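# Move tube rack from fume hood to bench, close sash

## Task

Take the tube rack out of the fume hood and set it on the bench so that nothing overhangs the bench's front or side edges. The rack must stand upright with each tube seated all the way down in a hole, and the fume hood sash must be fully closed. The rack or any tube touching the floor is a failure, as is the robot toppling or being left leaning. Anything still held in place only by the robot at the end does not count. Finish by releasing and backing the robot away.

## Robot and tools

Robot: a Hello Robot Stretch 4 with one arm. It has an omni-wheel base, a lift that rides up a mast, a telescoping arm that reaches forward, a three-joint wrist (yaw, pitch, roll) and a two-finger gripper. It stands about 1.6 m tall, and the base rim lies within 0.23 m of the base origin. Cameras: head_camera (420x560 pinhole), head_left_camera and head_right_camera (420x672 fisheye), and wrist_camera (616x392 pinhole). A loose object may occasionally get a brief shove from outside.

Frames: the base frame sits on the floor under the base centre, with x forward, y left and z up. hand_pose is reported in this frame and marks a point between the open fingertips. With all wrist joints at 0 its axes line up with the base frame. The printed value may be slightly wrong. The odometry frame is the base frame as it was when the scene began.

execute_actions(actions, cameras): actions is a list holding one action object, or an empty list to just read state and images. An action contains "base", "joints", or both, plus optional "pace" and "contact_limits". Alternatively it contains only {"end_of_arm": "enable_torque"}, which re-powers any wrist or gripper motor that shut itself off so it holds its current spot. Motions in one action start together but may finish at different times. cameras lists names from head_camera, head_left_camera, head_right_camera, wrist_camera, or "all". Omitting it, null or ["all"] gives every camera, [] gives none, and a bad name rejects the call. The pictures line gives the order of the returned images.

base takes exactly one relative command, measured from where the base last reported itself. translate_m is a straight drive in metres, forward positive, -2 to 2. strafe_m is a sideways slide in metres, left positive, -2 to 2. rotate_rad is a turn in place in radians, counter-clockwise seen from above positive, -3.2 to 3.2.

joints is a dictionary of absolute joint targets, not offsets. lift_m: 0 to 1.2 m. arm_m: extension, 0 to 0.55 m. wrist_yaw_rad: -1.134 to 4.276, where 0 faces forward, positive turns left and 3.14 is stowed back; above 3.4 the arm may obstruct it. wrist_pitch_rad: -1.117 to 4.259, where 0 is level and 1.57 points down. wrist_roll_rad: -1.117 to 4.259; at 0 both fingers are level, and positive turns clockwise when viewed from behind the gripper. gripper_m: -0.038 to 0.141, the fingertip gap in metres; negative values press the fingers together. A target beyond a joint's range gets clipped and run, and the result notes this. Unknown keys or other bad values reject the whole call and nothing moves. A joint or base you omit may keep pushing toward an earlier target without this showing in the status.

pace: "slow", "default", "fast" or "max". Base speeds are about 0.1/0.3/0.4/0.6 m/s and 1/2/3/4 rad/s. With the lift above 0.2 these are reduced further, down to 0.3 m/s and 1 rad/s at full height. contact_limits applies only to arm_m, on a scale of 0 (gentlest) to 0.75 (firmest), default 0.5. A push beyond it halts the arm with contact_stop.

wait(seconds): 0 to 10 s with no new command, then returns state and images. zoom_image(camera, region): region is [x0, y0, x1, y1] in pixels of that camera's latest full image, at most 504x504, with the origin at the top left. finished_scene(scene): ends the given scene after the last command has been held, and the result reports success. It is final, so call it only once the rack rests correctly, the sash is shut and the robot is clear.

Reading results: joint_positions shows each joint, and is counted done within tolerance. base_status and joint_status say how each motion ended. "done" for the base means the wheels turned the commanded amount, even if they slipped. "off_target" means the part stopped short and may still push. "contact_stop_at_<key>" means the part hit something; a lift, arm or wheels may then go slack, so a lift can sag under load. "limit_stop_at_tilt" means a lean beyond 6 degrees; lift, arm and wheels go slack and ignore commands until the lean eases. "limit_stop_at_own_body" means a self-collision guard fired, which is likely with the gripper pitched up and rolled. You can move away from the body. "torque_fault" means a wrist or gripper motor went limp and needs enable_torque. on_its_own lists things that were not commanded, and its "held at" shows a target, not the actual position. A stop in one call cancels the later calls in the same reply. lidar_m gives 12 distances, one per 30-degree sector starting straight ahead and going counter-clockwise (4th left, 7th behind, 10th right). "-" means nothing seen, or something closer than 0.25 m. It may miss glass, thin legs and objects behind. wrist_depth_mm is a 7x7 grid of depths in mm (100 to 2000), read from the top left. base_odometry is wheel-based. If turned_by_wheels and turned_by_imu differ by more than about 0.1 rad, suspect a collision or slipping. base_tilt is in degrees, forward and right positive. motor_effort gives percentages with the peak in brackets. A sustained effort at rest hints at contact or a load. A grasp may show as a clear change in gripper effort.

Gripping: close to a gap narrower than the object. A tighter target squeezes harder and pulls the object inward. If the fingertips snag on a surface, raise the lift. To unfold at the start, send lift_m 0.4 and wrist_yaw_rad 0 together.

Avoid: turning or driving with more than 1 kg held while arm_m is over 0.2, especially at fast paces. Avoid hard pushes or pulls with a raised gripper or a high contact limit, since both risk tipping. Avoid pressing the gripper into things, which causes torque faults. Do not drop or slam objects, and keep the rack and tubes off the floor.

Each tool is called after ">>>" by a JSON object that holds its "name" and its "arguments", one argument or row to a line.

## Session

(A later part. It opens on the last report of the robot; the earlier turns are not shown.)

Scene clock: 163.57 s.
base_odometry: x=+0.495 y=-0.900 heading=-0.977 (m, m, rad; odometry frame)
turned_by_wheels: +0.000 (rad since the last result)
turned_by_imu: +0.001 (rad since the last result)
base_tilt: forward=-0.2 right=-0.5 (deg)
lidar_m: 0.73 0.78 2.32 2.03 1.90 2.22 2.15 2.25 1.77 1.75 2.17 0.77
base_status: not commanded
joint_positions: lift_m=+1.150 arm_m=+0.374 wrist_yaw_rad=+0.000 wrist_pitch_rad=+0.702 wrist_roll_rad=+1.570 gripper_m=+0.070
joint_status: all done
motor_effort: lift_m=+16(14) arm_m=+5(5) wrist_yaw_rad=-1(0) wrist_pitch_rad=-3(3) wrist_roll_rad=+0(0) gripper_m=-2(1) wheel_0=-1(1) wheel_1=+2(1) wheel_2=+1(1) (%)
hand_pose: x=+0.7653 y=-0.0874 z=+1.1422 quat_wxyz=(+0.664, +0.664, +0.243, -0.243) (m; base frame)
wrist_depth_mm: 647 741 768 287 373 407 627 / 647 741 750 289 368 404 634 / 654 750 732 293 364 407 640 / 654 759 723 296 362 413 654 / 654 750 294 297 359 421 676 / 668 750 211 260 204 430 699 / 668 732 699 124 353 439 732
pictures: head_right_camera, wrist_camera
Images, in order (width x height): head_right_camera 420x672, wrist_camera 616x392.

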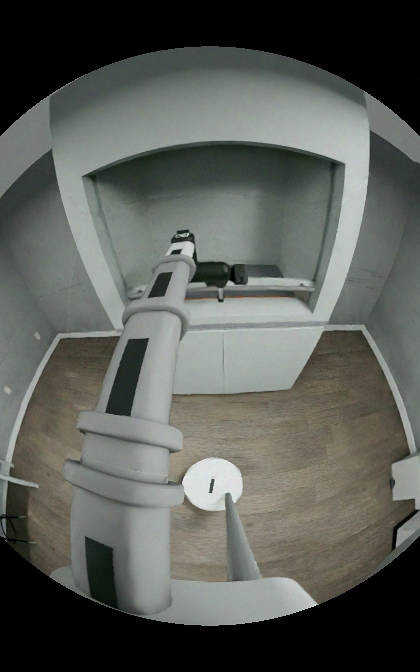

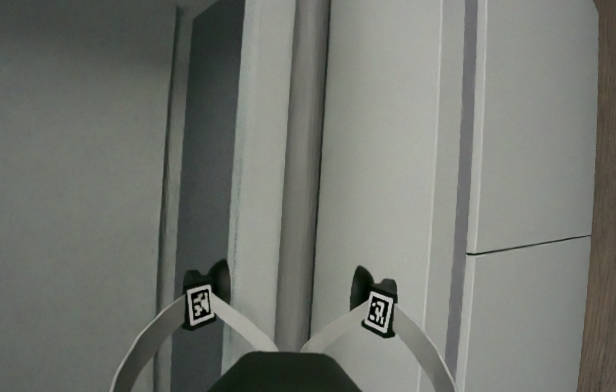

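>>> {"name": "execute_actions", "arguments": {
  "actions": [
    {"joints":{"arm_m":0.42,"lift_m":1.111,"gripper_m":0.055},"pace":"slow","contact_limits":{"arm_m":0.2}}
  ],
  "cameras": ["wrist_camera"]
}}

Scene clock: 166.33 s.
base_odometry: x=+0.495 y=-0.900 heading=-0.977 (m, m, rad; odometry frame)
turned_by_wheels: +0.000 (rad since the last result)
turned_by_imu: +0.001 (rad since the last result)
base_tilt: forward=-0.4 right=-0.4 (deg)
lidar_m: 0.74 0.78 2.32 2.02 1.90 2.22 2.14 2.24 1.77 1.74 2.17 0.77
base_status: not commanded
joint_positions: lift_m=+1.111 arm_m=+0.418 wrist_yaw_rad=-0.005 wrist_pitch_rad=+0.701 wrist_roll_rad=+1.570 gripper_m=+0.055
joint_status: all done
motor_effort: lift_m=+13(15) arm_m=+11(9) wrist_yaw_rad=+13(14) wrist_pitch_rad=+0(3) wrist_roll_rad=+0(1) gripper_m=+1(5) wheel_0=+0(2) wheel_1=+2(1) wheel_2=+0(1) (%)
contact_limits: arm_m 0.2
hand_pose: x=+0.8091 y=-0.0884 z=+1.1036 quat_wxyz=(+0.664, +0.664, +0.241, -0.244) (m; base frame)
wrist_depth_mm: 615 699 699 205 332 298 466 / 615 707 683 237 330 300 469 / 615 715 668 239 327 303 473 / 627 715 654 206 324 306 477 / 621 715 241 204 322 310 496 / 634 699 189 200 290 317 508 / 627 676 239 124 314 324 530
pictures: wrist_camera
Images, in order (width x height): wrist_camera 616x392.

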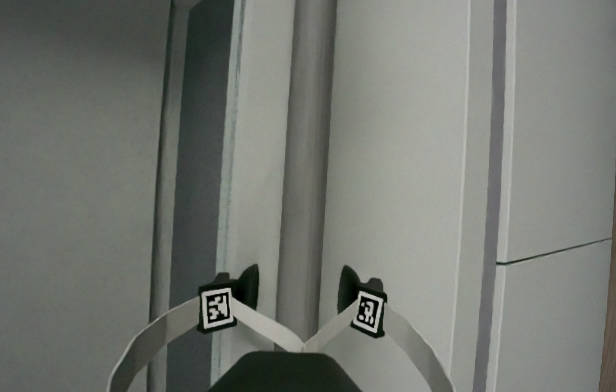

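>>> {"name": "execute_actions", "arguments": {
  "actions": [
    {"joints":{"arm_m":0.412,"gripper_m":0.005},"pace":"slow"}
  ],
  "cameras": ["wrist_camera"]
}}

Scene clock: 168.67 s.
base_odometry: x=+0.495 y=-0.900 heading=-0.977 (m, m, rad; odometry frame)
turned_by_wheels: +0.000 (rad since the last result)
turned_by_imu: +0.001 (rad since the last result)
base_tilt: forward=-0.1 right=-0.5 (deg)
lidar_m: 0.73 0.78 2.32 2.05 1.92 2.22 2.15 2.24 1.77 1.75 2.21 0.77
base_status: not commanded
joint_positions: lift_m=+1.111 arm_m=+0.412 wrist_yaw_rad=+0.001 wrist_pitch_rad=+0.699 wrist_roll_rad=+1.570 gripper_m=+0.005
joint_status: all done
motor_effort: lift_m=+16(17) arm_m=-2(11) wrist_yaw_rad=-3(13) wrist_pitch_rad=+6(17) wrist_roll_rad=+1(0) gripper_m=-16(15) wheel_0=+0(0) wheel_1=+2(1) wheel_2=+0(0) (%)
hand_pose: x=+0.8042 y=-0.0872 z=+1.1037 quat_wxyz=(+0.665, +0.664, +0.242, -0.242) (m; base frame)
wrist_depth_mm: 615 699 683 239 329 307 480 / 621 715 244 204 325 307 480 / 621 715 238 243 320 312 488 / 627 723 239 246 319 317 500 / 627 723 241 203 315 322 508 / 634 707 185 198 293 329 530 / 640 683 237 132 310 353 559
pictures: wrist_camera
Images, in order (width x height): wrist_camera 616x392.

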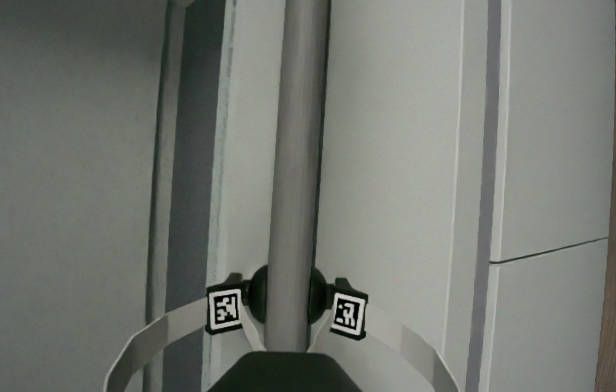

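Gripped. Step down.

>>> {"name": "execute_actions", "arguments": {
  "actions": [
    {"joints":{"lift_m":1.093},"pace":"slow"}
  ],
  "cameras": []
}}

>>> {"name": "execute_actions", "arguments": {
  "actions": [
    {"joints":{"lift_m":1.075},"pace":"slow"}
  ],
  "cameras": []
}}

>>> {"name": "execute_actions", "arguments": {
  "actions": [
    {"joints":{"lift_m":1.057},"pace":"slow"}
  ],
  "cameras": ["wrist_camera","head_right_camera"]
}}

Scene clock: 169.87 s.
base_odometry: x=+0.495 y=-0.900 heading=-0.977 (m, m, rad; odometry frame)
turned_by_wheels: +0.000 (rad since the last result)
turned_by_imu: +0.001 (rad since the last result)
base_tilt: forward=-0.4 right=-0.5 (deg)
lidar_m: 0.73 0.77 2.34 2.07 1.92 2.22 2.14 2.25 1.76 1.75 2.17 0.78
base_status: not commanded
joint_positions: lift_m=+1.094 arm_m=+0.412 wrist_yaw_rad=-0.003 wrist_pitch_rad=+0.693 wrist_roll_rad=+1.570 gripper_m=+0.005
joint_status: all done
motor_effort: lift_m=+9(21) arm_m=-2(2) wrist_yaw_rad=+8(8) wrist_pitch_rad=+23(22) wrist_roll_rad=+1(0) gripper_m=-6(15) wheel_0=+0(0) wheel_1=+1(2) wheel_2=+0(0) (%)
hand_pose: x=+0.8049 y=-0.0880 z=+1.0877 quat_wxyz=(+0.665, +0.665, +0.239, -0.241) (m; base frame)
wrist_depth_mm: 621 707 234 239 315 300 455 / 621 707 236 197 314 301 459 / 621 715 235 353 310 304 462 / 627 723 232 351 309 307 469 / 627 723 228 347 304 312 488 / 634 691 186 190 286 317 500 / 634 691 224 133 289 343 517
pictures: none
No camera images: the call's "cameras" was empty. Leave "cameras" out to get every camera's image.

Scene clock: 170.77 s.
base_odometry: x=+0.495 y=-0.900 heading=-0.977 (m, m, rad; odometry frame)
turned_by_wheels: +0.000 (rad since the last result)
turned_by_imu: +0.005 (rad since the last result)
base_tilt: forward=-0.3 right=-0.4 (deg)
lidar_m: 0.73 0.79 2.33 2.00 1.91 2.21 2.15 2.24 1.77 1.76 2.19 0.79
base_status: not commanded
joint_positions: lift_m=+1.076 arm_m=+0.412 wrist_yaw_rad=-0.009 wrist_pitch_rad=+0.689 wrist_roll_rad=+1.570 gripper_m=+0.005
joint_status: all done
on_its_own: wrist_yaw_rad is at rest, and its effort (+27) is outside its rest range (-13 to +13); wrist_pitch_rad is at rest, and its effort (+32) is outside its rest range (-23 to +23)
motor_effort: lift_m=+6(12) arm_m=+1(2) wrist_yaw_rad=+27(27) wrist_pitch_rad=+32(35) wrist_roll_rad=+0(1) gripper_m=-4(5) wheel_0=+0(0) wheel_1=+1(1) wheel_2=-4(4) (%)
hand_pose: x=+0.8046 y=-0.0895 z=+1.0706 quat_wxyz=(+0.665, +0.666, +0.236, -0.242) (m; base frame)
wrist_depth_mm: 621 699 229 343 300 301 455 / 621 715 225 340 296 304 455 / 621 715 227 336 293 306 459 / 627 723 228 345 291 309 466 / 627 723 223 342 289 314 480 / 634 699 185 191 273 332 492 / 634 723 219 150 263 330 504
pictures: none
No camera images: the call's "cameras" was empty. Leave "cameras" out to get every camera's image.

Scene clock: 171.67 s.
base_odometry: x=+0.495 y=-0.900 heading=-0.977 (m, m, rad; odometry frame)
turned_by_wheels: +0.000 (rad since the last result)
turned_by_imu: +0.000 (rad since the last result)
base_tilt: forward=-0.4 right=-0.4 (deg)
lidar_m: 0.74 0.77 2.34 2.00 1.90 2.22 2.14 2.24 1.77 1.74 2.18 0.78
base_status: not commanded
joint_positions: lift_m=+1.058 arm_m=+0.412 wrist_yaw_rad=-0.008 wrist_pitch_rad=+0.690 wrist_roll_rad=+1.570 gripper_m=+0.005
joint_status: all done
on_its_own: wrist_yaw_rad is at rest, and its effort (+23) is outside its rest range (-13 to +13); wrist_pitch_rad is at rest, and its effort (+31) is outside its rest range (-23 to +23)
motor_effort: lift_m=+7(8) arm_m=+1(1) wrist_yaw_rad=+23(27) wrist_pitch_rad=+31(36) wrist_roll_rad=+0(1) gripper_m=-5(5) wheel_0=+0(0) wheel_1=+1(1) wheel_2=-4(4) (%)
hand_pose: x=+0.8046 y=-0.0893 z=+1.0524 quat_wxyz=(+0.665, +0.666, +0.236, -0.242) (m; base frame)
wrist_depth_mm: 621 707 234 315 276 310 462 / 621 707 230 312 272 320 459 / 621 715 227 309 271 322 462 / 621 715 227 306 267 320 469 / 627 723 228 312 265 319 480 / 634 691 187 191 257 322 492 / 640 707 224 149 258 322 512
pictures: head_right_camera, wrist_camera
Images, in order (width x height): head_right_camera 420x672, wrist_camera 616x392.

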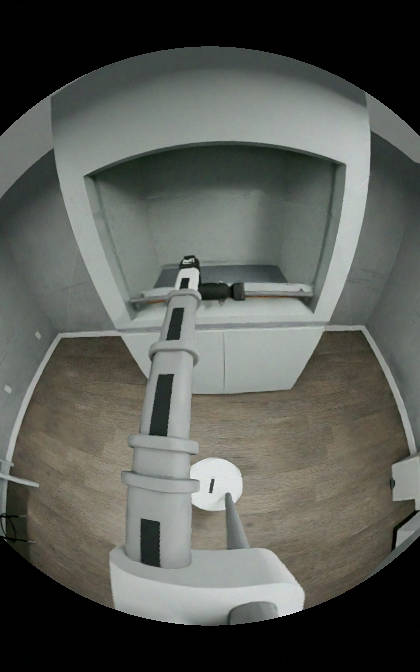

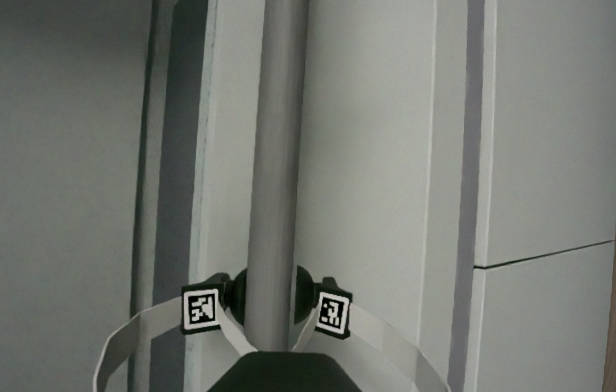

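>>> {"name": "execute_actions", "arguments": {
  "actions": [
    {"joints":{"lift_m":1.035},"pace":"slow"}
  ],
  "cameras": []
}}

>>> {"name": "execute_actions", "arguments": {
  "actions": [
    {"joints":{"lift_m":1.018},"pace":"slow"}
  ],
  "cameras": ["wrist_camera","head_right_camera"]
}}

Scene clock: 172.77 s.
base_odometry: x=+0.495 y=-0.900 heading=-0.977 (m, m, rad; odometry frame)
turned_by_wheels: +0.000 (rad since the last result)
turned_by_imu: +0.000 (rad since the last result)
base_tilt: forward=-0.5 right=-0.5 (deg)
lidar_m: 0.73 0.79 2.35 1.98 1.92 2.20 2.15 2.25 1.77 1.75 2.17 0.78
base_status: not commanded
joint_positions: lift_m=+1.036 arm_m=+0.412 wrist_yaw_rad=-0.009 wrist_pitch_rad=+0.689 wrist_roll_rad=+1.570 gripper_m=+0.005
joint_status: all done
on_its_own: wrist_yaw_rad is at rest, and its effort (+26) is outside its rest range (-13 to +13); wrist_pitch_rad is at rest, and its effort (+31) is outside its rest range (-23 to +23)
motor_effort: lift_m=+6(9) arm_m=+1(1) wrist_yaw_rad=+26(26) wrist_pitch_rad=+31(40) wrist_roll_rad=+1(1) gripper_m=-4(6) wheel_0=-1(0) wheel_1=+1(1) wheel_2=-4(4) (%)
hand_pose: x=+0.8046 y=-0.0894 z=+1.0307 quat_wxyz=(+0.665, +0.666, +0.236, -0.242) (m; base frame)
wrist_depth_mm: 621 707 229 287 250 306 455 / 621 715 226 285 250 307 455 / 621 699 227 283 251 310 459 / 621 707 228 290 251 310 466 / 621 707 223 285 250 312 480 / 634 676 185 191 245 319 488 / 627 691 218 149 237 324 504
pictures: none
No camera images: the call's "cameras" was empty. Leave "cameras" out to get every camera's image.

Scene clock: 173.63 s.
base_odometry: x=+0.495 y=-0.900 heading=-0.977 (m, m, rad; odometry frame)
turned_by_wheels: +0.000 (rad since the last result)
turned_by_imu: +0.000 (rad since the last result)
base_tilt: forward=-0.4 right=-0.5 (deg)
lidar_m: 0.71 0.78 2.34 2.00 1.90 2.22 2.14 2.23 1.78 1.75 2.17 0.78
base_status: not commanded
joint_positions: lift_m=+1.019 arm_m=+0.412 wrist_yaw_rad=-0.008 wrist_pitch_rad=+0.690 wrist_roll_rad=+1.570 gripper_m=+0.005
joint_status: all done
on_its_own: wrist_yaw_rad is at rest, and its effort (+22) is outside its rest range (-13 to +13); wrist_pitch_rad is at rest, and its effort (+30) is outside its rest range (-23 to +23)
motor_effort: lift_m=+8(9) arm_m=+1(1) wrist_yaw_rad=+22(26) wrist_pitch_rad=+30(31) wrist_roll_rad=+0(1) gripper_m=-5(4) wheel_0=+0(0) wheel_1=+1(1) wheel_2=-4(4) (%)
hand_pose: x=+0.8046 y=-0.0892 z=+1.0134 quat_wxyz=(+0.665, +0.666, +0.237, -0.242) (m; base frame)
wrist_depth_mm: 621 691 235 198 237 301 455 / 627 691 232 258 238 304 459 / 615 699 229 256 239 306 462 / 627 683 228 253 236 309 469 / 627 691 229 251 235 312 477 / 634 683 188 191 232 317 492 / 634 647 224 150 222 324 508
pictures: head_right_camera, wrist_camera
Images, in order (width x height): head_right_camera 420x672, wrist_camera 616x392.

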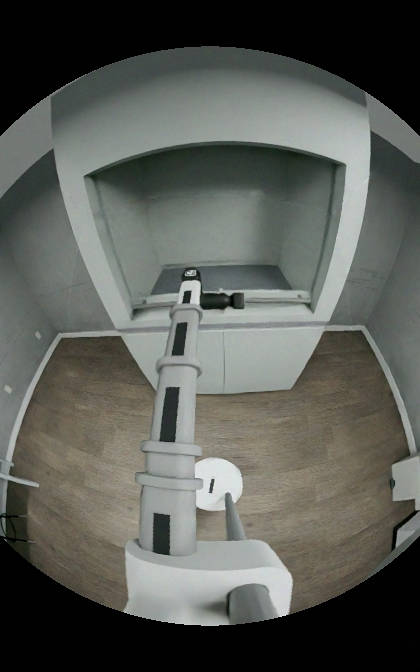

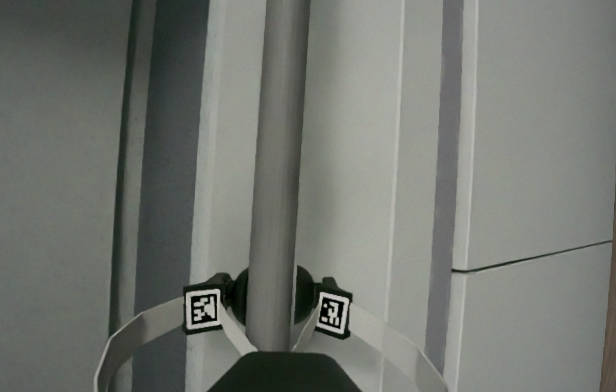

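>>> {"name": "execute_actions", "arguments": {
  "actions": [
    {"joints":{"lift_m":1.008},"pace":"slow"}
  ],
  "cameras": []
}}

>>> {"name": "execute_actions", "arguments": {
  "actions": [
    {"joints":{"lift_m":0.998},"pace":"slow"}
  ],
  "cameras": ["wrist_camera"]
}}

Scene clock: 174.60 s.
base_odometry: x=+0.495 y=-0.900 heading=-0.977 (m, m, rad; odometry frame)
turned_by_wheels: +0.000 (rad since the last result)
turned_by_imu: +0.000 (rad since the last result)
base_tilt: forward=-0.4 right=-0.5 (deg)
lidar_m: 0.75 0.77 2.35 1.99 1.91 2.22 2.13 2.24 1.77 1.76 2.19 0.76
base_status: not commanded
joint_positions: lift_m=+1.009 arm_m=+0.412 wrist_yaw_rad=-0.009 wrist_pitch_rad=+0.690 wrist_roll_rad=+1.570 gripper_m=+0.005
joint_status: all done
on_its_own: wrist_yaw_rad is at rest, and its effort (+25) is outside its rest range (-13 to +13); wrist_pitch_rad is at rest, and its effort (+31) is outside its rest range (-23 to +23)
motor_effort: lift_m=+6(6) arm_m=+0(1) wrist_yaw_rad=+25(26) wrist_pitch_rad=+31(34) wrist_roll_rad=+0(0) gripper_m=-5(4) wheel_0=+0(0) wheel_1=+1(2) wheel_2=-4(4) (%)
hand_pose: x=+0.8046 y=-0.0894 z=+1.0036 quat_wxyz=(+0.665, +0.666, +0.236, -0.242) (m; base frame)
wrist_depth_mm: 621 683 230 250 232 303 459 / 627 691 226 247 229 303 455 / 627 683 227 244 231 307 459 / 621 683 228 251 233 309 469 / 621 691 224 247 230 314 477 / 634 676 186 191 229 317 492 / 634 627 220 149 217 324 508
pictures: none
No camera images: the call's "cameras" was empty. Leave "cameras" out to get every camera's image.

Scene clock: 175.33 s.
base_odometry: x=+0.495 y=-0.900 heading=-0.977 (m, m, rad; odometry frame)
turned_by_wheels: +0.000 (rad since the last result)
turned_by_imu: +0.000 (rad since the last result)
base_tilt: forward=-0.4 right=-0.5 (deg)
lidar_m: 0.74 0.79 2.34 1.99 1.91 2.22 2.14 2.25 1.78 1.75 2.17 0.78
base_status: not commanded
joint_positions: lift_m=+0.999 arm_m=+0.412 wrist_yaw_rad=-0.008 wrist_pitch_rad=+0.690 wrist_roll_rad=+1.570 gripper_m=+0.005
joint_status: all done
on_its_own: wrist_yaw_rad is at rest, and its effort (+21) is outside its rest range (-13 to +13); wrist_pitch_rad is at rest, and its effort (+29) is outside its rest range (-23 to +23)
motor_effort: lift_m=+8(2) arm_m=+0(0) wrist_yaw_rad=+21(26) wrist_pitch_rad=+29(31) wrist_roll_rad=+0(0) gripper_m=-5(5) wheel_0=+0(0) wheel_1=+1(1) wheel_2=-4(4) (%)
hand_pose: x=+0.8046 y=-0.0892 z=+0.9934 quat_wxyz=(+0.665, +0.666, +0.237, -0.242) (m; base frame)
wrist_depth_mm: 615 691 235 198 224 301 459 / 627 683 232 232 223 304 459 / 621 676 228 229 222 306 462 / 627 683 228 226 224 309 469 / 627 676 229 225 225 310 477 / 634 676 187 191 228 319 496 / 634 597 225 150 211 322 512
pictures: wrist_camera
Images, in order (width x height): wrist_camera 616x392.

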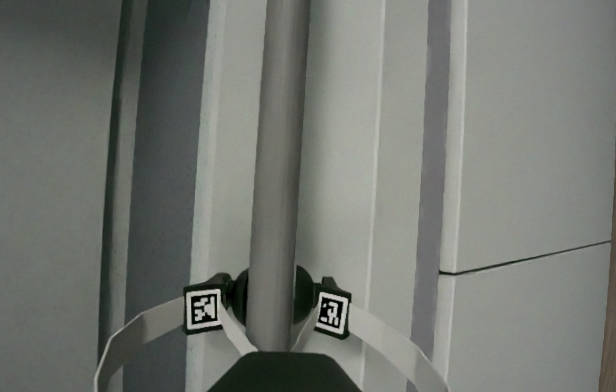

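Still going.

>>> {"name": "execute_actions", "arguments": {
  "actions": [
    {"joints":{"lift_m":0.989},"pace":"slow"}
  ],
  "cameras": []
}}

>>> {"name": "execute_actions", "arguments": {
  "actions": [
    {"joints":{"lift_m":0.98},"pace":"slow"}
  ],
  "cameras": ["wrist_camera","head_right_camera"]
}}

Scene clock: 176.33 s.
base_odometry: x=+0.495 y=-0.900 heading=-0.977 (m, m, rad; odometry frame)
turned_by_wheels: +0.000 (rad since the last result)
turned_by_imu: +0.000 (rad since the last result)
base_tilt: forward=-0.4 right=-0.3 (deg)
lidar_m: 0.74 0.78 2.34 1.98 1.90 2.22 2.15 2.25 1.77 1.76 2.19 0.77
base_status: not commanded
joint_positions: lift_m=+0.990 arm_m=+0.412 wrist_yaw_rad=-0.008 wrist_pitch_rad=+0.686 wrist_roll_rad=+1.570 gripper_m=+0.005
joint_status: all done
on_its_own: wrist_yaw_rad is at rest, and its effort (+23) is outside its rest range (-13 to +13); wrist_pitch_rad is at rest, and its effort (+43) is outside its rest range (-23 to +23)
motor_effort: lift_m=+5(2) arm_m=+1(1) wrist_yaw_rad=+23(24) wrist_pitch_rad=+43(42) wrist_roll_rad=-1(0) gripper_m=-2(4) wheel_0=-1(1) wheel_1=+1(1) wheel_2=-4(4) (%)
hand_pose: x=+0.8053 y=-0.0892 z=+0.9854 quat_wxyz=(+0.665, +0.667, +0.235, -0.241) (m; base frame)
wrist_depth_mm: 621 683 229 229 219 298 430 / 627 683 225 226 220 300 445 / 621 691 227 224 221 301 449 / 621 691 228 229 224 306 455 / 627 676 223 225 226 310 466 / 634 661 186 189 227 315 480 / 634 597 220 134 207 320 488
pictures: none
No camera images: the call's "cameras" was empty. Leave "cameras" out to get every camera's image.

Scene clock: 177.03 s.
base_odometry: x=+0.495 y=-0.900 heading=-0.977 (m, m, rad; odometry frame)
turned_by_wheels: +0.000 (rad since the last result)
turned_by_imu: +0.001 (rad since the last result)
base_tilt: forward=-0.5 right=-0.3 (deg)
lidar_m: 0.73 0.79 2.34 1.97 1.89 2.22 2.14 2.25 1.78 1.74 2.19 0.78
base_status: not commanded
joint_positions: lift_m=+0.981 arm_m=+0.412 wrist_yaw_rad=-0.006 wrist_pitch_rad=+0.682 wrist_roll_rad=+1.570 gripper_m=+0.005
joint_status: all done
on_its_own: wrist_yaw_rad is at rest, and its effort (+18) is outside its rest range (-13 to +13); wrist_pitch_rad is at rest, and its effort (+53) is outside its rest range (-23 to +23)
motor_effort: lift_m=+4(5) arm_m=+1(1) wrist_yaw_rad=+18(22) wrist_pitch_rad=+53(52) wrist_roll_rad=+0(0) gripper_m=-1(3) wheel_0=+0(0) wheel_1=+1(1) wheel_2=-4(4) (%)
hand_pose: x=+0.8061 y=-0.0888 z=+0.9774 quat_wxyz=(+0.666, +0.667, +0.235, -0.239) (m; base frame)
wrist_depth_mm: 627 683 224 222 219 297 418 / 627 676 226 227 221 298 436 / 621 691 223 225 222 300 439 / 634 691 220 223 224 303 449 / 627 668 220 228 226 307 455 / 640 615 185 188 229 314 469 / 634 603 216 124 207 317 484
pictures: head_right_camera, wrist_camera
Images, in order (width x height): head_right_camera 420x672, wrist_camera 616x392.

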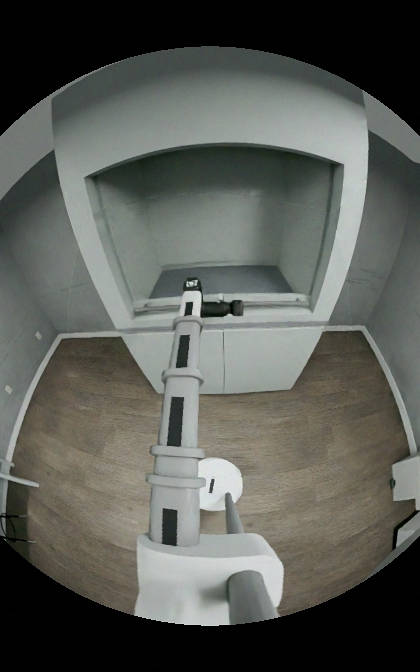

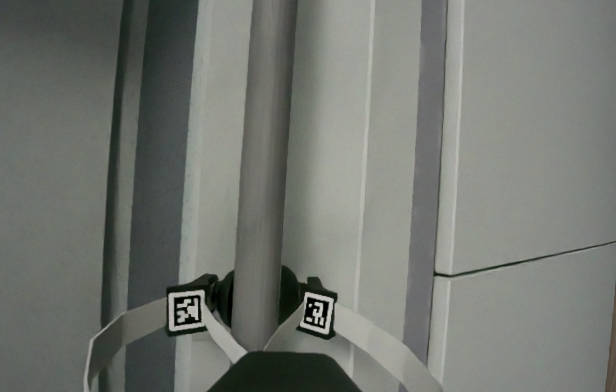

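>>> {"name": "execute_actions", "arguments": {
  "actions": [
    {"joints":{"lift_m":0.995,"gripper_m":0.055},"pace":"slow"}
  ],
  "cameras": []
}}

>>> {"name": "execute_actions", "arguments": {
  "actions": [
    {"joints":{"lift_m":1.06,"arm_m":0.33}}
  ],
  "cameras": []
}}

>>> {"name": "execute_actions", "arguments": {
  "actions": [
    {"joints":{"lift_m":0.83,"arm_m":0.0,"wrist_roll_rad":0.0,"wrist_pitch_rad":0.1}}
  ]
}}

Scene clock: 179.43 s.
base_odometry: x=+0.495 y=-0.900 heading=-0.977 (m, m, rad; odometry frame)
turned_by_wheels: +0.000 (rad since the last result)
turned_by_imu: +0.001 (rad since the last result)
base_tilt: forward=-0.4 right=-0.5 (deg)
lidar_m: 0.73 0.77 2.35 1.98 1.92 2.22 2.13 2.22 1.77 1.74 2.18 0.79
base_status: not commanded
joint_positions: lift_m=+0.996 arm_m=+0.412 wrist_yaw_rad=-0.009 wrist_pitch_rad=+0.689 wrist_roll_rad=+1.570 gripper_m=+0.055
joint_status: all done
on_its_own: wrist_yaw_rad is at rest, and its effort (+26) is outside its rest range (-13 to +13); wrist_pitch_rad is at rest, and its effort (+35) is outside its rest range (-23 to +23)
motor_effort: lift_m=+11(12) arm_m=+0(0) wrist_yaw_rad=+26(26) wrist_pitch_rad=+35(53) wrist_roll_rad=-1(0) gripper_m=+2(3) wheel_0=-1(1) wheel_1=+1(1) wheel_2=-4(4) (%)
hand_pose: x=+0.8047 y=-0.0894 z=+0.9905 quat_wxyz=(+0.665, +0.667, +0.236, -0.242) (m; base frame)
wrist_depth_mm: 621 683 235 200 224 300 452 / 621 683 232 230 221 301 452 / 621 683 227 228 222 303 459 / 621 691 227 225 224 307 462 / 627 683 229 229 225 310 473 / 634 676 183 191 228 315 488 / 640 597 225 124 211 322 500
pictures: none
No camera images: the call's "cameras" was empty. Leave "cameras" out to get every camera's image.

Scene clock: 180.63 s.
base_odometry: x=+0.495 y=-0.900 heading=-0.977 (m, m, rad; odometry frame)
turned_by_wheels: +0.000 (rad since the last result)
turned_by_imu: +0.001 (rad since the last result)
base_tilt: forward=-0.4 right=-0.5 (deg)
lidar_m: 0.73 0.78 2.33 2.00 1.90 2.21 2.14 2.25 1.77 1.75 2.18 0.77
base_status: not commanded
joint_positions: lift_m=+1.060 arm_m=+0.331 wrist_yaw_rad=+0.000 wrist_pitch_rad=+0.702 wrist_roll_rad=+1.570 gripper_m=+0.055
joint_status: all done
motor_effort: lift_m=+20(22) arm_m=-5(7) wrist_yaw_rad=-1(26) wrist_pitch_rad=-4(34) wrist_roll_rad=+0(1) gripper_m=-3(1) wheel_0=-1(1) wheel_1=+1(1) wheel_2=-1(4) (%)
hand_pose: x=+0.7222 y=-0.0874 z=+1.0519 quat_wxyz=(+0.664, +0.664, +0.243, -0.243) (m; base frame)
wrist_depth_mm: 676 759 330 314 355 500 778 / 691 768 325 312 377 508 788 / 683 759 327 315 379 512 809 / 699 759 329 317 382 517 820 / 699 759 324 320 377 530 842 / 699 768 194 312 375 539 904 / 699 707 317 124 353 549 917
pictures: none
No camera images: the call's "cameras" was empty. Leave "cameras" out to get every camera's image.

Scene clock: 182.73 s.
base_odometry: x=+0.495 y=-0.900 heading=-0.977 (m, m, rad; odometry frame)
turned_by_wheels: +0.000 (rad since the last result)
turned_by_imu: +0.001 (rad since the last result)
base_tilt: forward=-0.3 right=-0.5 (deg)
lidar_m: 0.73 0.78 2.34 1.99 1.92 2.22 2.15 2.24 1.77 1.75 2.20 0.78
base_status: not commanded
joint_positions: lift_m=+0.830 arm_m=+0.001 wrist_yaw_rad=+0.000 wrist_pitch_rad=+0.103 wrist_roll_rad=+0.001 gripper_m=+0.055
joint_status: all done
motor_effort: lift_m=+15(18) arm_m=-5(4) wrist_yaw_rad=-1(1) wrist_pitch_rad=-6(8) wrist_roll_rad=-1(6) gripper_m=-3(3) wheel_0=+0(0) wheel_1=+2(1) wheel_2=-1(1) (%)
hand_pose: x=+0.4588 y=-0.0874 z=+0.9789 quat_wxyz=(+0.999, +0.000, +0.051, +0.000) (m; base frame)
wrist_depth_mm: 654 931 1078 1098 1098 931 647 / 661 976 1118 1118 1138 931 654 / 640 1008 1138 1138 1160 917 640 / 525 535 544 591 597 676 585 / 517 521 525 535 539 539 544 / 530 535 194 539 539 554 554 / 539 535 539 124 554 559 564
pictures: head_camera, head_left_camera, head_right_camera, wrist_camera
Images, in order (width x height): head_camera 420x560, head_left_camera 420x672, head_right_camera 420x672, wrist_camera 616x392.

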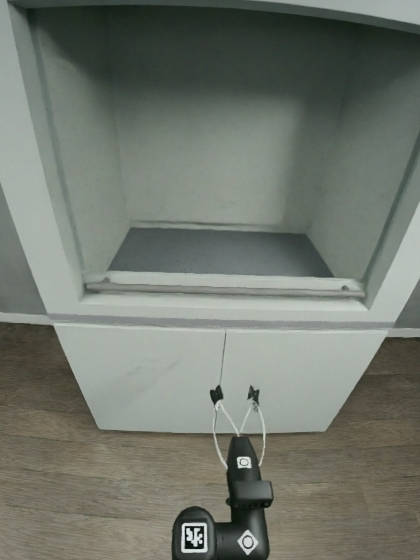

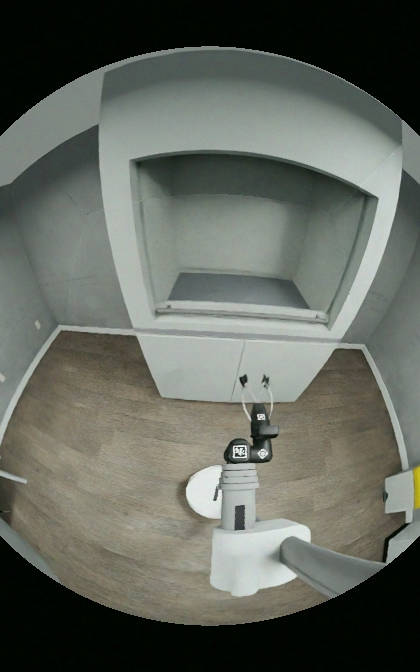

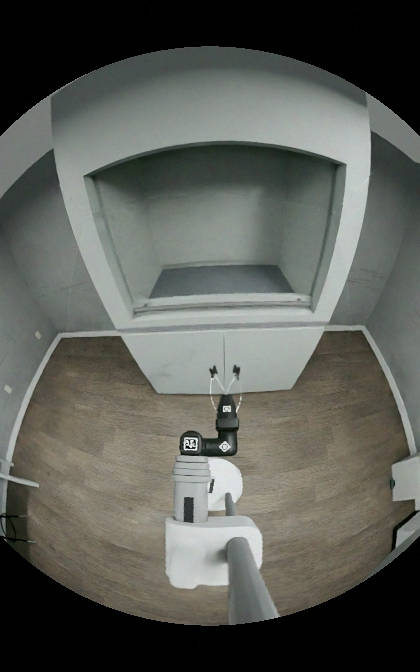

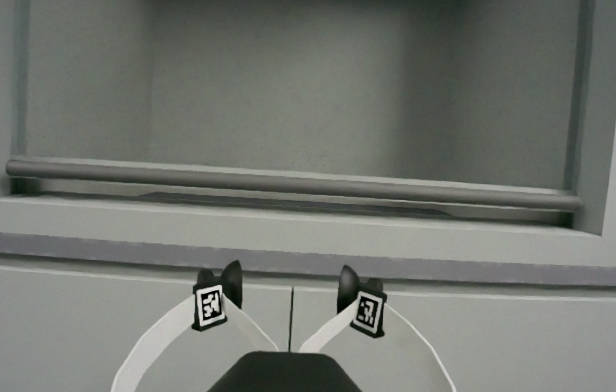

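>>> {"name": "zoom_image", "arguments": {
  "camera": "wrist_camera",
  "region": [0, 130, 300, 250]
}}

Region (0, 130, 300, 250) of wrist_camera's 616x392 image, scaled by 1.680; it fills the top 202 rows of this view, and the rest is white.

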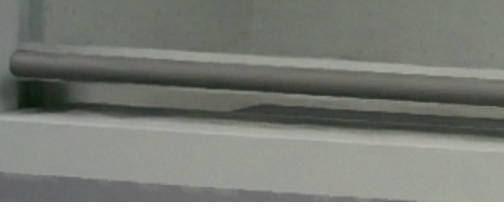

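>>> {"name": "execute_actions", "arguments": {
  "actions": [
    {"joints":{"lift_m":1.14,"wrist_pitch_rad":1.0,"gripper_m":-0.01,"arm_m":0.3}}
  ],
  "cameras": []
}}

>>> {"name": "execute_actions", "arguments": {
  "actions": [
    {"joints":{"arm_m":0.475,"lift_m":1.125}}
  ],
  "cameras": ["wrist_camera","head_right_camera"]
}}

Scene clock: 185.63 s.
base_odometry: x=+0.495 y=-0.900 heading=-0.977 (m, m, rad; odometry frame)
turned_by_wheels: +0.000 (rad since the last result)
turned_by_imu: +0.001 (rad since the last result)
base_tilt: forward=-0.2 right=-0.4 (deg)
lidar_m: 0.74 0.79 2.36 1.99 1.90 2.21 2.14 2.25 1.77 1.73 2.19 0.78
base_status: not commanded
joint_positions: lift_m=+1.140 arm_m=+0.299 wrist_yaw_rad=+0.000 wrist_pitch_rad=+1.001 wrist_roll_rad=+0.000 gripper_m=-0.010
joint_status: all done
motor_effort: lift_m=+20(23) arm_m=+5(4) wrist_yaw_rad=-1(0) wrist_pitch_rad=-2(1) wrist_roll_rad=+0(1) gripper_m=-10(11) wheel_0=+0(0) wheel_1=+1(2) wheel_2=-1(1) (%)
hand_pose: x=+0.6256 y=-0.0874 z=+1.0751 quat_wxyz=(+0.877, +0.000, +0.480, +0.000) (m; base frame)
wrist_depth_mm: 574 591 609 621 640 661 654 / 366 375 373 544 564 574 597 / 379 389 384 379 377 373 379 / 404 394 392 397 399 404 402 / 539 525 508 500 492 484 480 / 878 788 184 200 654 699 691 / 1118 1118 1118 132 1138 1182 1229
pictures: none
No camera images: the call's "cameras" was empty. Leave "cameras" out to get every camera's image.

Scene clock: 187.23 s.
base_odometry: x=+0.495 y=-0.900 heading=-0.977 (m, m, rad; odometry frame)
turned_by_wheels: +0.000 (rad since the last result)
turned_by_imu: +0.001 (rad since the last result)
base_tilt: forward=-0.2 right=-0.5 (deg)
lidar_m: 0.73 0.78 2.33 1.99 1.90 2.22 2.13 2.25 1.77 1.76 2.19 0.78
base_status: not commanded
joint_positions: lift_m=+1.125 arm_m=+0.474 wrist_yaw_rad=+0.000 wrist_pitch_rad=+1.001 wrist_roll_rad=+0.000 gripper_m=-0.010
joint_status: all done
motor_effort: lift_m=+16(18) arm_m=+5(5) wrist_yaw_rad=-1(0) wrist_pitch_rad=-3(1) wrist_roll_rad=-1(0) gripper_m=-10(10) wheel_0=-1(0) wheel_1=+2(2) wheel_2=-1(1) (%)
hand_pose: x=+0.8006 y=-0.0874 z=+1.0605 quat_wxyz=(+0.877, +0.000, +0.480, +0.000) (m; base frame)
wrist_depth_mm: 559 574 580 603 621 634 634 / 488 500 512 525 539 554 569 / 442 449 455 466 477 488 500 / 343 349 413 418 427 436 445 / 272 265 263 266 267 272 273 / 237 239 184 201 249 310 294 / 290 273 277 132 278 282 287
pictures: head_right_camera, wrist_camera
Images, in order (width x height): head_right_camera 420x672, wrist_camera 616x392.

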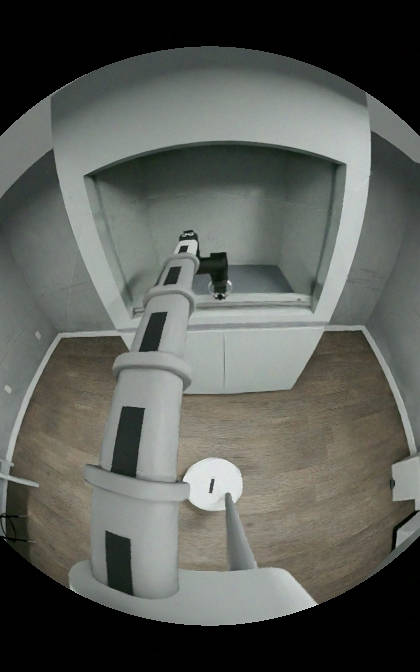

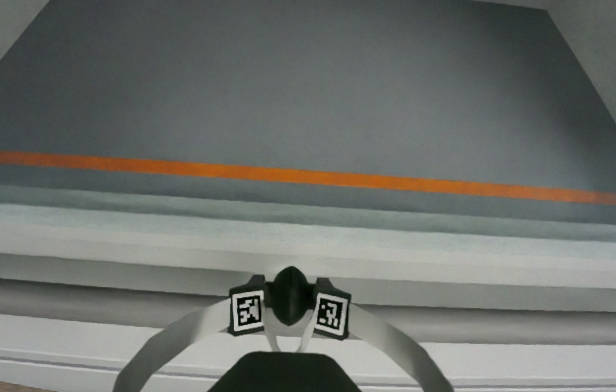

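>>> {"name": "execute_actions", "arguments": {
  "actions": [
    {"joints":{"lift_m":1.09},"pace":"slow"}
  ],
  "cameras": ["wrist_camera"]
}}

Scene clock: 188.63 s.
base_odometry: x=+0.495 y=-0.900 heading=-0.977 (m, m, rad; odometry frame)
turned_by_wheels: +0.000 (rad since the last result)
turned_by_imu: +0.001 (rad since the last result)
base_tilt: forward=-0.2 right=-0.6 (deg)
lidar_m: 0.74 0.78 2.33 1.99 1.92 2.23 2.15 2.25 1.77 1.75 2.18 0.76
base_status: not commanded
joint_positions: lift_m=+1.091 arm_m=+0.474 wrist_yaw_rad=-0.002 wrist_pitch_rad=+0.998 wrist_roll_rad=+0.000 gripper_m=-0.010
joint_status: all done
motor_effort: lift_m=+11(16) arm_m=+5(5) wrist_yaw_rad=+5(8) wrist_pitch_rad=+6(18) wrist_roll_rad=+0(1) gripper_m=-8(10) wheel_0=+0(1) wheel_1=+1(2) wheel_2=-1(1) (%)
hand_pose: x=+0.8011 y=-0.0877 z=+1.0263 quat_wxyz=(+0.878, +0.001, +0.479, -0.001) (m; base frame)
wrist_depth_mm: 512 521 539 559 574 585 603 / 455 462 473 480 496 508 525 / 402 410 421 427 436 449 462 / 307 314 320 327 394 402 410 / 267 259 253 251 257 257 260 / 223 224 186 198 233 238 243 / 267 245 250 128 255 257 257
pictures: wrist_camera
Images, in order (width x height): wrist_camera 616x392.

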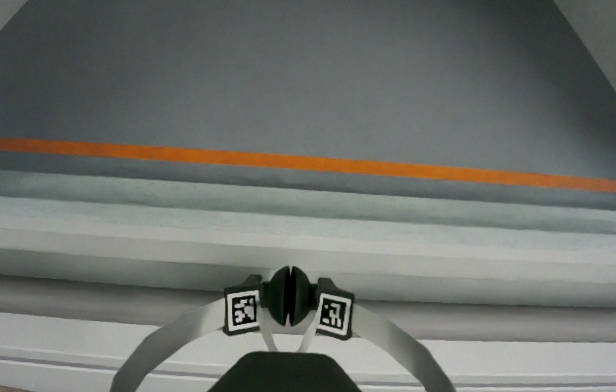

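In contact. Press in steps.

>>> {"name": "execute_actions", "arguments": {
  "actions": [
    {"joints":{"lift_m":1.078},"pace":"slow"}
  ],
  "cameras": []
}}

>>> {"name": "execute_actions", "arguments": {
  "actions": [
    {"joints":{"lift_m":1.066},"pace":"slow"}
  ],
  "cameras": ["wrist_camera"]
}}

Scene clock: 189.60 s.
base_odometry: x=+0.495 y=-0.900 heading=-0.977 (m, m, rad; odometry frame)
turned_by_wheels: +0.000 (rad since the last result)
turned_by_imu: +0.000 (rad since the last result)
base_tilt: forward=-0.4 right=-0.4 (deg)
lidar_m: 0.74 0.79 2.37 1.98 1.91 2.22 2.15 2.23 1.78 1.75 2.20 0.76
base_status: not commanded
joint_positions: lift_m=+1.079 arm_m=+0.474 wrist_yaw_rad=-0.003 wrist_pitch_rad=+0.997 wrist_roll_rad=+0.000 gripper_m=-0.010
joint_status: all done
motor_effort: lift_m=+9(11) arm_m=+5(5) wrist_yaw_rad=+7(7) wrist_pitch_rad=+8(16) wrist_roll_rad=-1(1) gripper_m=-7(5) wheel_0=-1(0) wheel_1=+2(2) wheel_2=-1(1) (%)
hand_pose: x=+0.8013 y=-0.0878 z=+1.0146 quat_wxyz=(+0.878, +0.001, +0.478, -0.001) (m; base frame)
wrist_depth_mm: 504 508 525 544 554 569 597 / 442 449 459 469 480 500 512 / 389 399 407 415 427 436 449 / 296 301 309 315 322 389 397 / 260 257 252 250 256 255 259 / 223 222 182 202 232 237 242 / 260 236 241 126 247 248 249
pictures: none
No camera images: the call's "cameras" was empty. Leave "cameras" out to get every camera's image.

Scene clock: 190.37 s.
base_odometry: x=+0.495 y=-0.900 heading=-0.977 (m, m, rad; odometry frame)
turned_by_wheels: +0.000 (rad since the last result)
turned_by_imu: +0.000 (rad since the last result)
base_tilt: forward=-0.3 right=-0.5 (deg)
lidar_m: 0.74 0.77 2.35 1.98 1.91 2.24 2.13 2.25 1.78 1.74 2.17 0.77
base_status: not commanded
joint_positions: lift_m=+1.067 arm_m=+0.474 wrist_yaw_rad=-0.003 wrist_pitch_rad=+0.995 wrist_roll_rad=+0.000 gripper_m=-0.010
joint_status: all done
motor_effort: lift_m=+4(7) arm_m=+5(5) wrist_yaw_rad=+9(9) wrist_pitch_rad=+17(17) wrist_roll_rad=-1(1) gripper_m=-2(5) wheel_0=-1(0) wheel_1=+1(2) wheel_2=-1(1) (%)
hand_pose: x=+0.8019 y=-0.0879 z=+1.0035 quat_wxyz=(+0.879, +0.001, +0.477, -0.001) (m; base frame)
wrist_depth_mm: 496 504 525 539 554 569 585 / 436 442 452 462 477 492 508 / 384 394 402 413 418 430 445 / 291 297 303 309 315 322 392 / 254 253 246 245 251 253 257 / 218 218 185 198 229 235 240 / 245 230 235 123 236 240 241
pictures: wrist_camera
Images, in order (width x height): wrist_camera 616x392.

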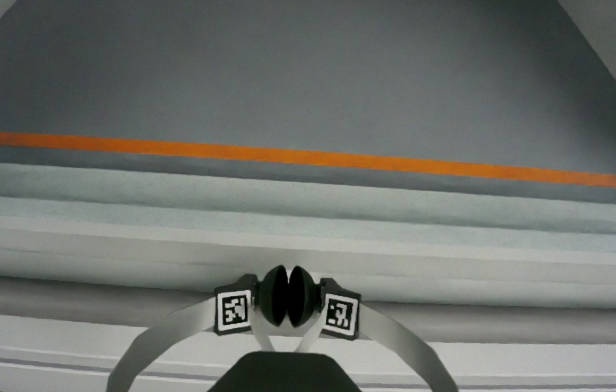

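>>> {"name": "execute_actions", "arguments": {
  "actions": [
    {"joints":{"lift_m":1.054,"gripper_m":-0.03},"pace":"slow"}
  ],
  "cameras": ["wrist_camera"]
}}

Scene clock: 191.53 s.
base_odometry: x=+0.495 y=-0.900 heading=-0.977 (m, m, rad; odometry frame)
turned_by_wheels: +0.000 (rad since the last result)
turned_by_imu: +0.005 (rad since the last result)
base_tilt: forward=-0.2 right=-0.5 (deg)
lidar_m: 0.72 0.78 2.35 1.96 1.92 2.20 2.14 2.25 1.79 1.76 2.17 0.77
base_status: not commanded
joint_positions: lift_m=+1.069 arm_m=+0.474 wrist_yaw_rad=-0.003 wrist_pitch_rad=+0.992 wrist_roll_rad=+0.000 gripper_m=-0.030
joint_status: lift_m contact_stop (moved +0.002 of -0.013); the others done
on_its_own: lift_m is slack since a contact_stop (your +1.054 is given up); wrist_pitch_rad is at rest, and its effort (+26) is outside its rest range (-23 to +23)
motor_effort: lift_m=+13(13) arm_m=+5(5) wrist_yaw_rad=+7(14) wrist_pitch_rad=+26(41) wrist_roll_rad=+0(1) gripper_m=-13(10) wheel_0=-1(2) wheel_1=+0(1) wheel_2=-1(1) (%)
hand_pose: x=+0.8027 y=-0.0878 z=+1.0058 quat_wxyz=(+0.880, +0.001, +0.476, -0.001) (m; base frame)
wrist_depth_mm: 488 500 517 539 554 564 591 / 433 442 452 462 477 492 508 / 384 392 399 410 421 430 445 / 290 294 303 307 315 320 392 / 254 253 247 246 252 252 256 / 217 218 180 199 229 236 267 / 245 228 235 128 236 237 240
pictures: wrist_camera
Images, in order (width x height): wrist_camera 616x392.

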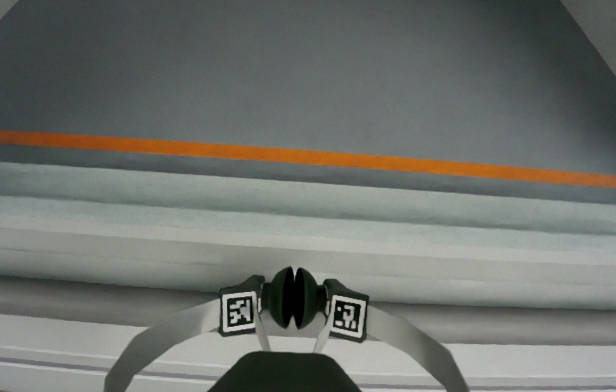

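>>> {"name": "execute_actions", "arguments": {
  "actions": [
    {"joints":{"lift_m":1.12},"pace":"slow"}
  ],
  "cameras": []
}}

>>> {"name": "execute_actions", "arguments": {
  "actions": [
    {"joints":{"arm_m":0.0}}
  ],
  "cameras": []
}}

>>> {"name": "execute_actions", "arguments": {
  "actions": [
    {"joints":{"lift_m":0.8,"wrist_pitch_rad":0.1,"gripper_m":0.05}}
  ],
  "cameras": ["wrist_camera","head_camera"]
}}

>>> {"name": "zoom_image", "arguments": {
  "camera": "wrist_camera",
  "region": [0, 110, 300, 230]
}}

Scene clock: 193.23 s.
base_odometry: x=+0.495 y=-0.900 heading=-0.977 (m, m, rad; odometry frame)
turned_by_wheels: +0.000 (rad since the last result)
turned_by_imu: +0.001 (rad since the last result)
base_tilt: forward=-0.2 right=-0.5 (deg)
lidar_m: 0.74 0.77 2.38 1.95 1.90 2.21 2.14 2.23 1.77 1.76 2.17 0.76
base_status: not commanded
joint_positions: lift_m=+1.120 arm_m=+0.474 wrist_yaw_rad=-0.001 wrist_pitch_rad=+1.001 wrist_roll_rad=+0.000 gripper_m=-0.029
joint_status: all done
motor_effort: lift_m=+20(19) arm_m=+5(5) wrist_yaw_rad=+1(6) wrist_pitch_rad=-1(22) wrist_roll_rad=+0(1) gripper_m=-15(17) wheel_0=-2(1) wheel_1=+0(0) wheel_2=-1(1) (%)
hand_pose: x=+0.8006 y=-0.0875 z=+1.0551 quat_wxyz=(+0.877, +0.000, +0.480, +0.000) (m; base frame)
wrist_depth_mm: 549 559 574 591 615 627 640 / 480 496 508 517 530 549 564 / 433 442 452 459 473 480 492 / 334 343 407 413 421 433 439 / 278 282 285 286 289 294 340 / 256 259 182 199 301 296 298 / 296 266 273 123 267 277 282
pictures: none
No camera images: the call's "cameras" was empty. Leave "cameras" out to get every camera's image.

Scene clock: 195.70 s.
base_odometry: x=+0.495 y=-0.900 heading=-0.977 (m, m, rad; odometry frame)
turned_by_wheels: +0.000 (rad since the last result)
turned_by_imu: +0.001 (rad since the last result)
base_tilt: forward=-0.3 right=-0.4 (deg)
lidar_m: 0.73 0.79 2.33 1.97 1.92 2.22 2.15 2.25 1.76 1.75 2.19 0.77
base_status: not commanded
joint_positions: lift_m=+1.120 arm_m=+0.001 wrist_yaw_rad=+0.000 wrist_pitch_rad=+1.002 wrist_roll_rad=+0.000 gripper_m=-0.029
joint_status: all done
motor_effort: lift_m=+20(20) arm_m=-5(6) wrist_yaw_rad=+0(1) wrist_pitch_rad=-1(1) wrist_roll_rad=+0(0) gripper_m=-17(17) wheel_0=-1(1) wheel_1=+0(0) wheel_2=-1(1) (%)
hand_pose: x=+0.3273 y=-0.0874 z=+1.0550 quat_wxyz=(+0.877, +0.000, +0.480, +0.000) (m; base frame)
wrist_depth_mm: 549 549 539 539 539 539 544 / 640 634 634 627 621 627 597 / 788 759 759 750 732 723 715 / 1397 960 946 931 904 891 1537 / 1281 1281 1281 1205 1182 1366 1430 / 1182 1205 182 199 1255 1281 1308 / 1078 1118 1138 123 1118 1182 1205
pictures: none
No camera images: the call's "cameras" was empty. Leave "cameras" out to get every camera's image.

Scene clock: 198.07 s.
base_odometry: x=+0.495 y=-0.900 heading=-0.977 (m, m, rad; odometry frame)
turned_by_wheels: +0.000 (rad since the last result)
turned_by_imu: +0.001 (rad since the last result)
base_tilt: forward=-0.3 right=-0.4 (deg)
lidar_m: 0.74 0.78 2.32 1.97 1.92 2.23 2.14 2.26 1.77 1.75 2.16 0.78
base_status: not commanded
joint_positions: lift_m=+0.800 arm_m=+0.001 wrist_yaw_rad=+0.000 wrist_pitch_rad=+0.103 wrist_roll_rad=+0.000 gripper_m=+0.050
joint_status: all done
motor_effort: lift_m=+16(19) arm_m=-5(5) wrist_yaw_rad=+0(1) wrist_pitch_rad=-5(13) wrist_roll_rad=-1(1) gripper_m=-2(16) wheel_0=-2(1) wheel_1=+0(0) wheel_2=-1(1) (%)
hand_pose: x=+0.4588 y=-0.0875 z=+0.9488 quat_wxyz=(+0.999, +0.000, +0.051, +0.000) (m; base frame)
wrist_depth_mm: 647 931 1098 1098 1098 960 654 / 661 960 1118 1118 1118 946 661 / 627 917 1118 1138 1138 931 654 / 517 521 525 539 549 580 559 / 525 525 530 535 535 539 539 / 530 535 191 539 539 549 544 / 539 544 539 124 549 559 559
pictures: head_camera, wrist_camera
Images, in order (width x height): head_camera 420x560, wrist_camera 616x392.

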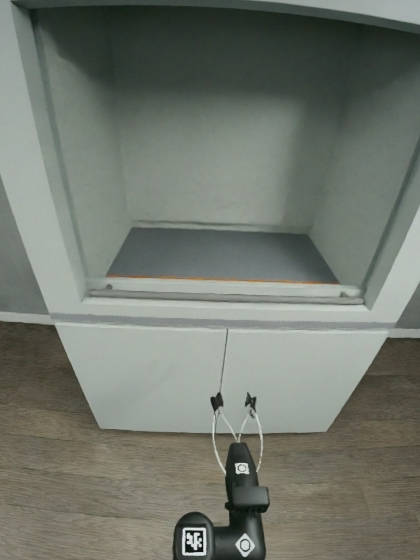

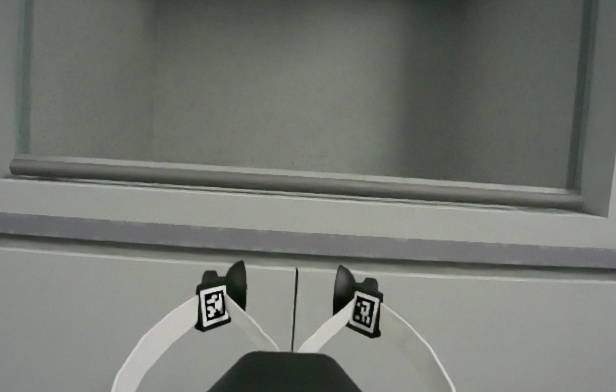

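Region (0, 110, 300, 230) of wrist_camera's 616x392 image, scaled by 1.680; it fills the top 202 rows of this view, and the rest is white.

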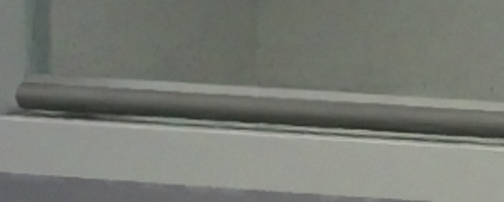

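>>> {"name": "execute_actions", "arguments": {
  "actions": [
    {"base":{"rotate_rad":1.9},"joints":{"lift_m":0.5}}
  ],
  "cameras": ["head_camera"]
}}

>>> {"name": "zoom_image", "arguments": {
  "camera": "head_camera",
  "region": [60, 60, 360, 300]
}}

Scene clock: 200.57 s.
base_odometry: x=+0.495 y=-0.900 heading=+0.922 (m, m, rad; odometry frame)
turned_by_wheels: +1.899 (rad since the last result)
turned_by_imu: +1.934 (rad since the last result)
base_tilt: forward=-0.4 right=-0.4 (deg)
lidar_m: 1.88 2.25 2.11 2.13 1.95 1.75 2.16 0.85 0.74 0.76 1.96 2.58
base_status: done
joint_positions: lift_m=+0.500 arm_m=+0.001 wrist_yaw_rad=+0.000 wrist_pitch_rad=+0.103 wrist_roll_rad=+0.000 gripper_m=+0.050
joint_status: all done
motor_effort: lift_m=+16(14) arm_m=-5(5) wrist_yaw_rad=-1(0) wrist_pitch_rad=-5(5) wrist_roll_rad=+0(1) gripper_m=-3(3) wheel_0=-2(11) wheel_1=-2(8) wheel_2=-5(13) (%)
hand_pose: x=+0.4588 y=-0.0874 z=+0.6489 quat_wxyz=(+0.999, +0.000, +0.051, +0.000) (m; base frame)
wrist_depth_mm: - - - - - - 1863 / - - - - - - 1921 / - - - - - - 1983 / - - - - - - - / - - - - - - - / 1537 1618 192 1661 1576 1808 1921 / 1182 1160 1255 124 1229 1366 1366
pictures: head_camera
Images, in order (width x height): head_camera 420x560.

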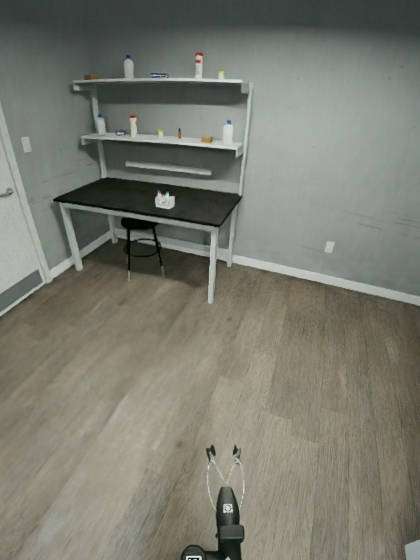

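Region (60, 60, 360, 300) of head_camera's 420x560 image, scaled by 1.680, with more detail than that image has; it fills the top 403 rows of this view, and the rest is white.

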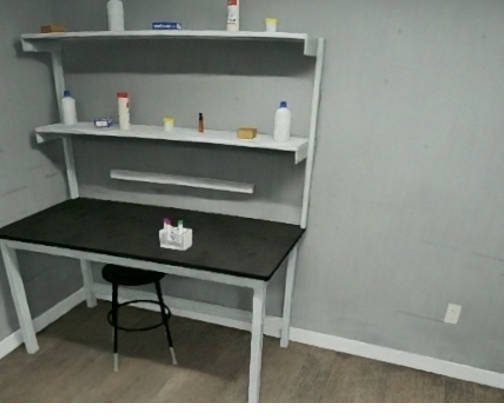

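>>> {"name": "finished_scene", "arguments": {
  "scene": 1
}}

The scene is finished: the task was done.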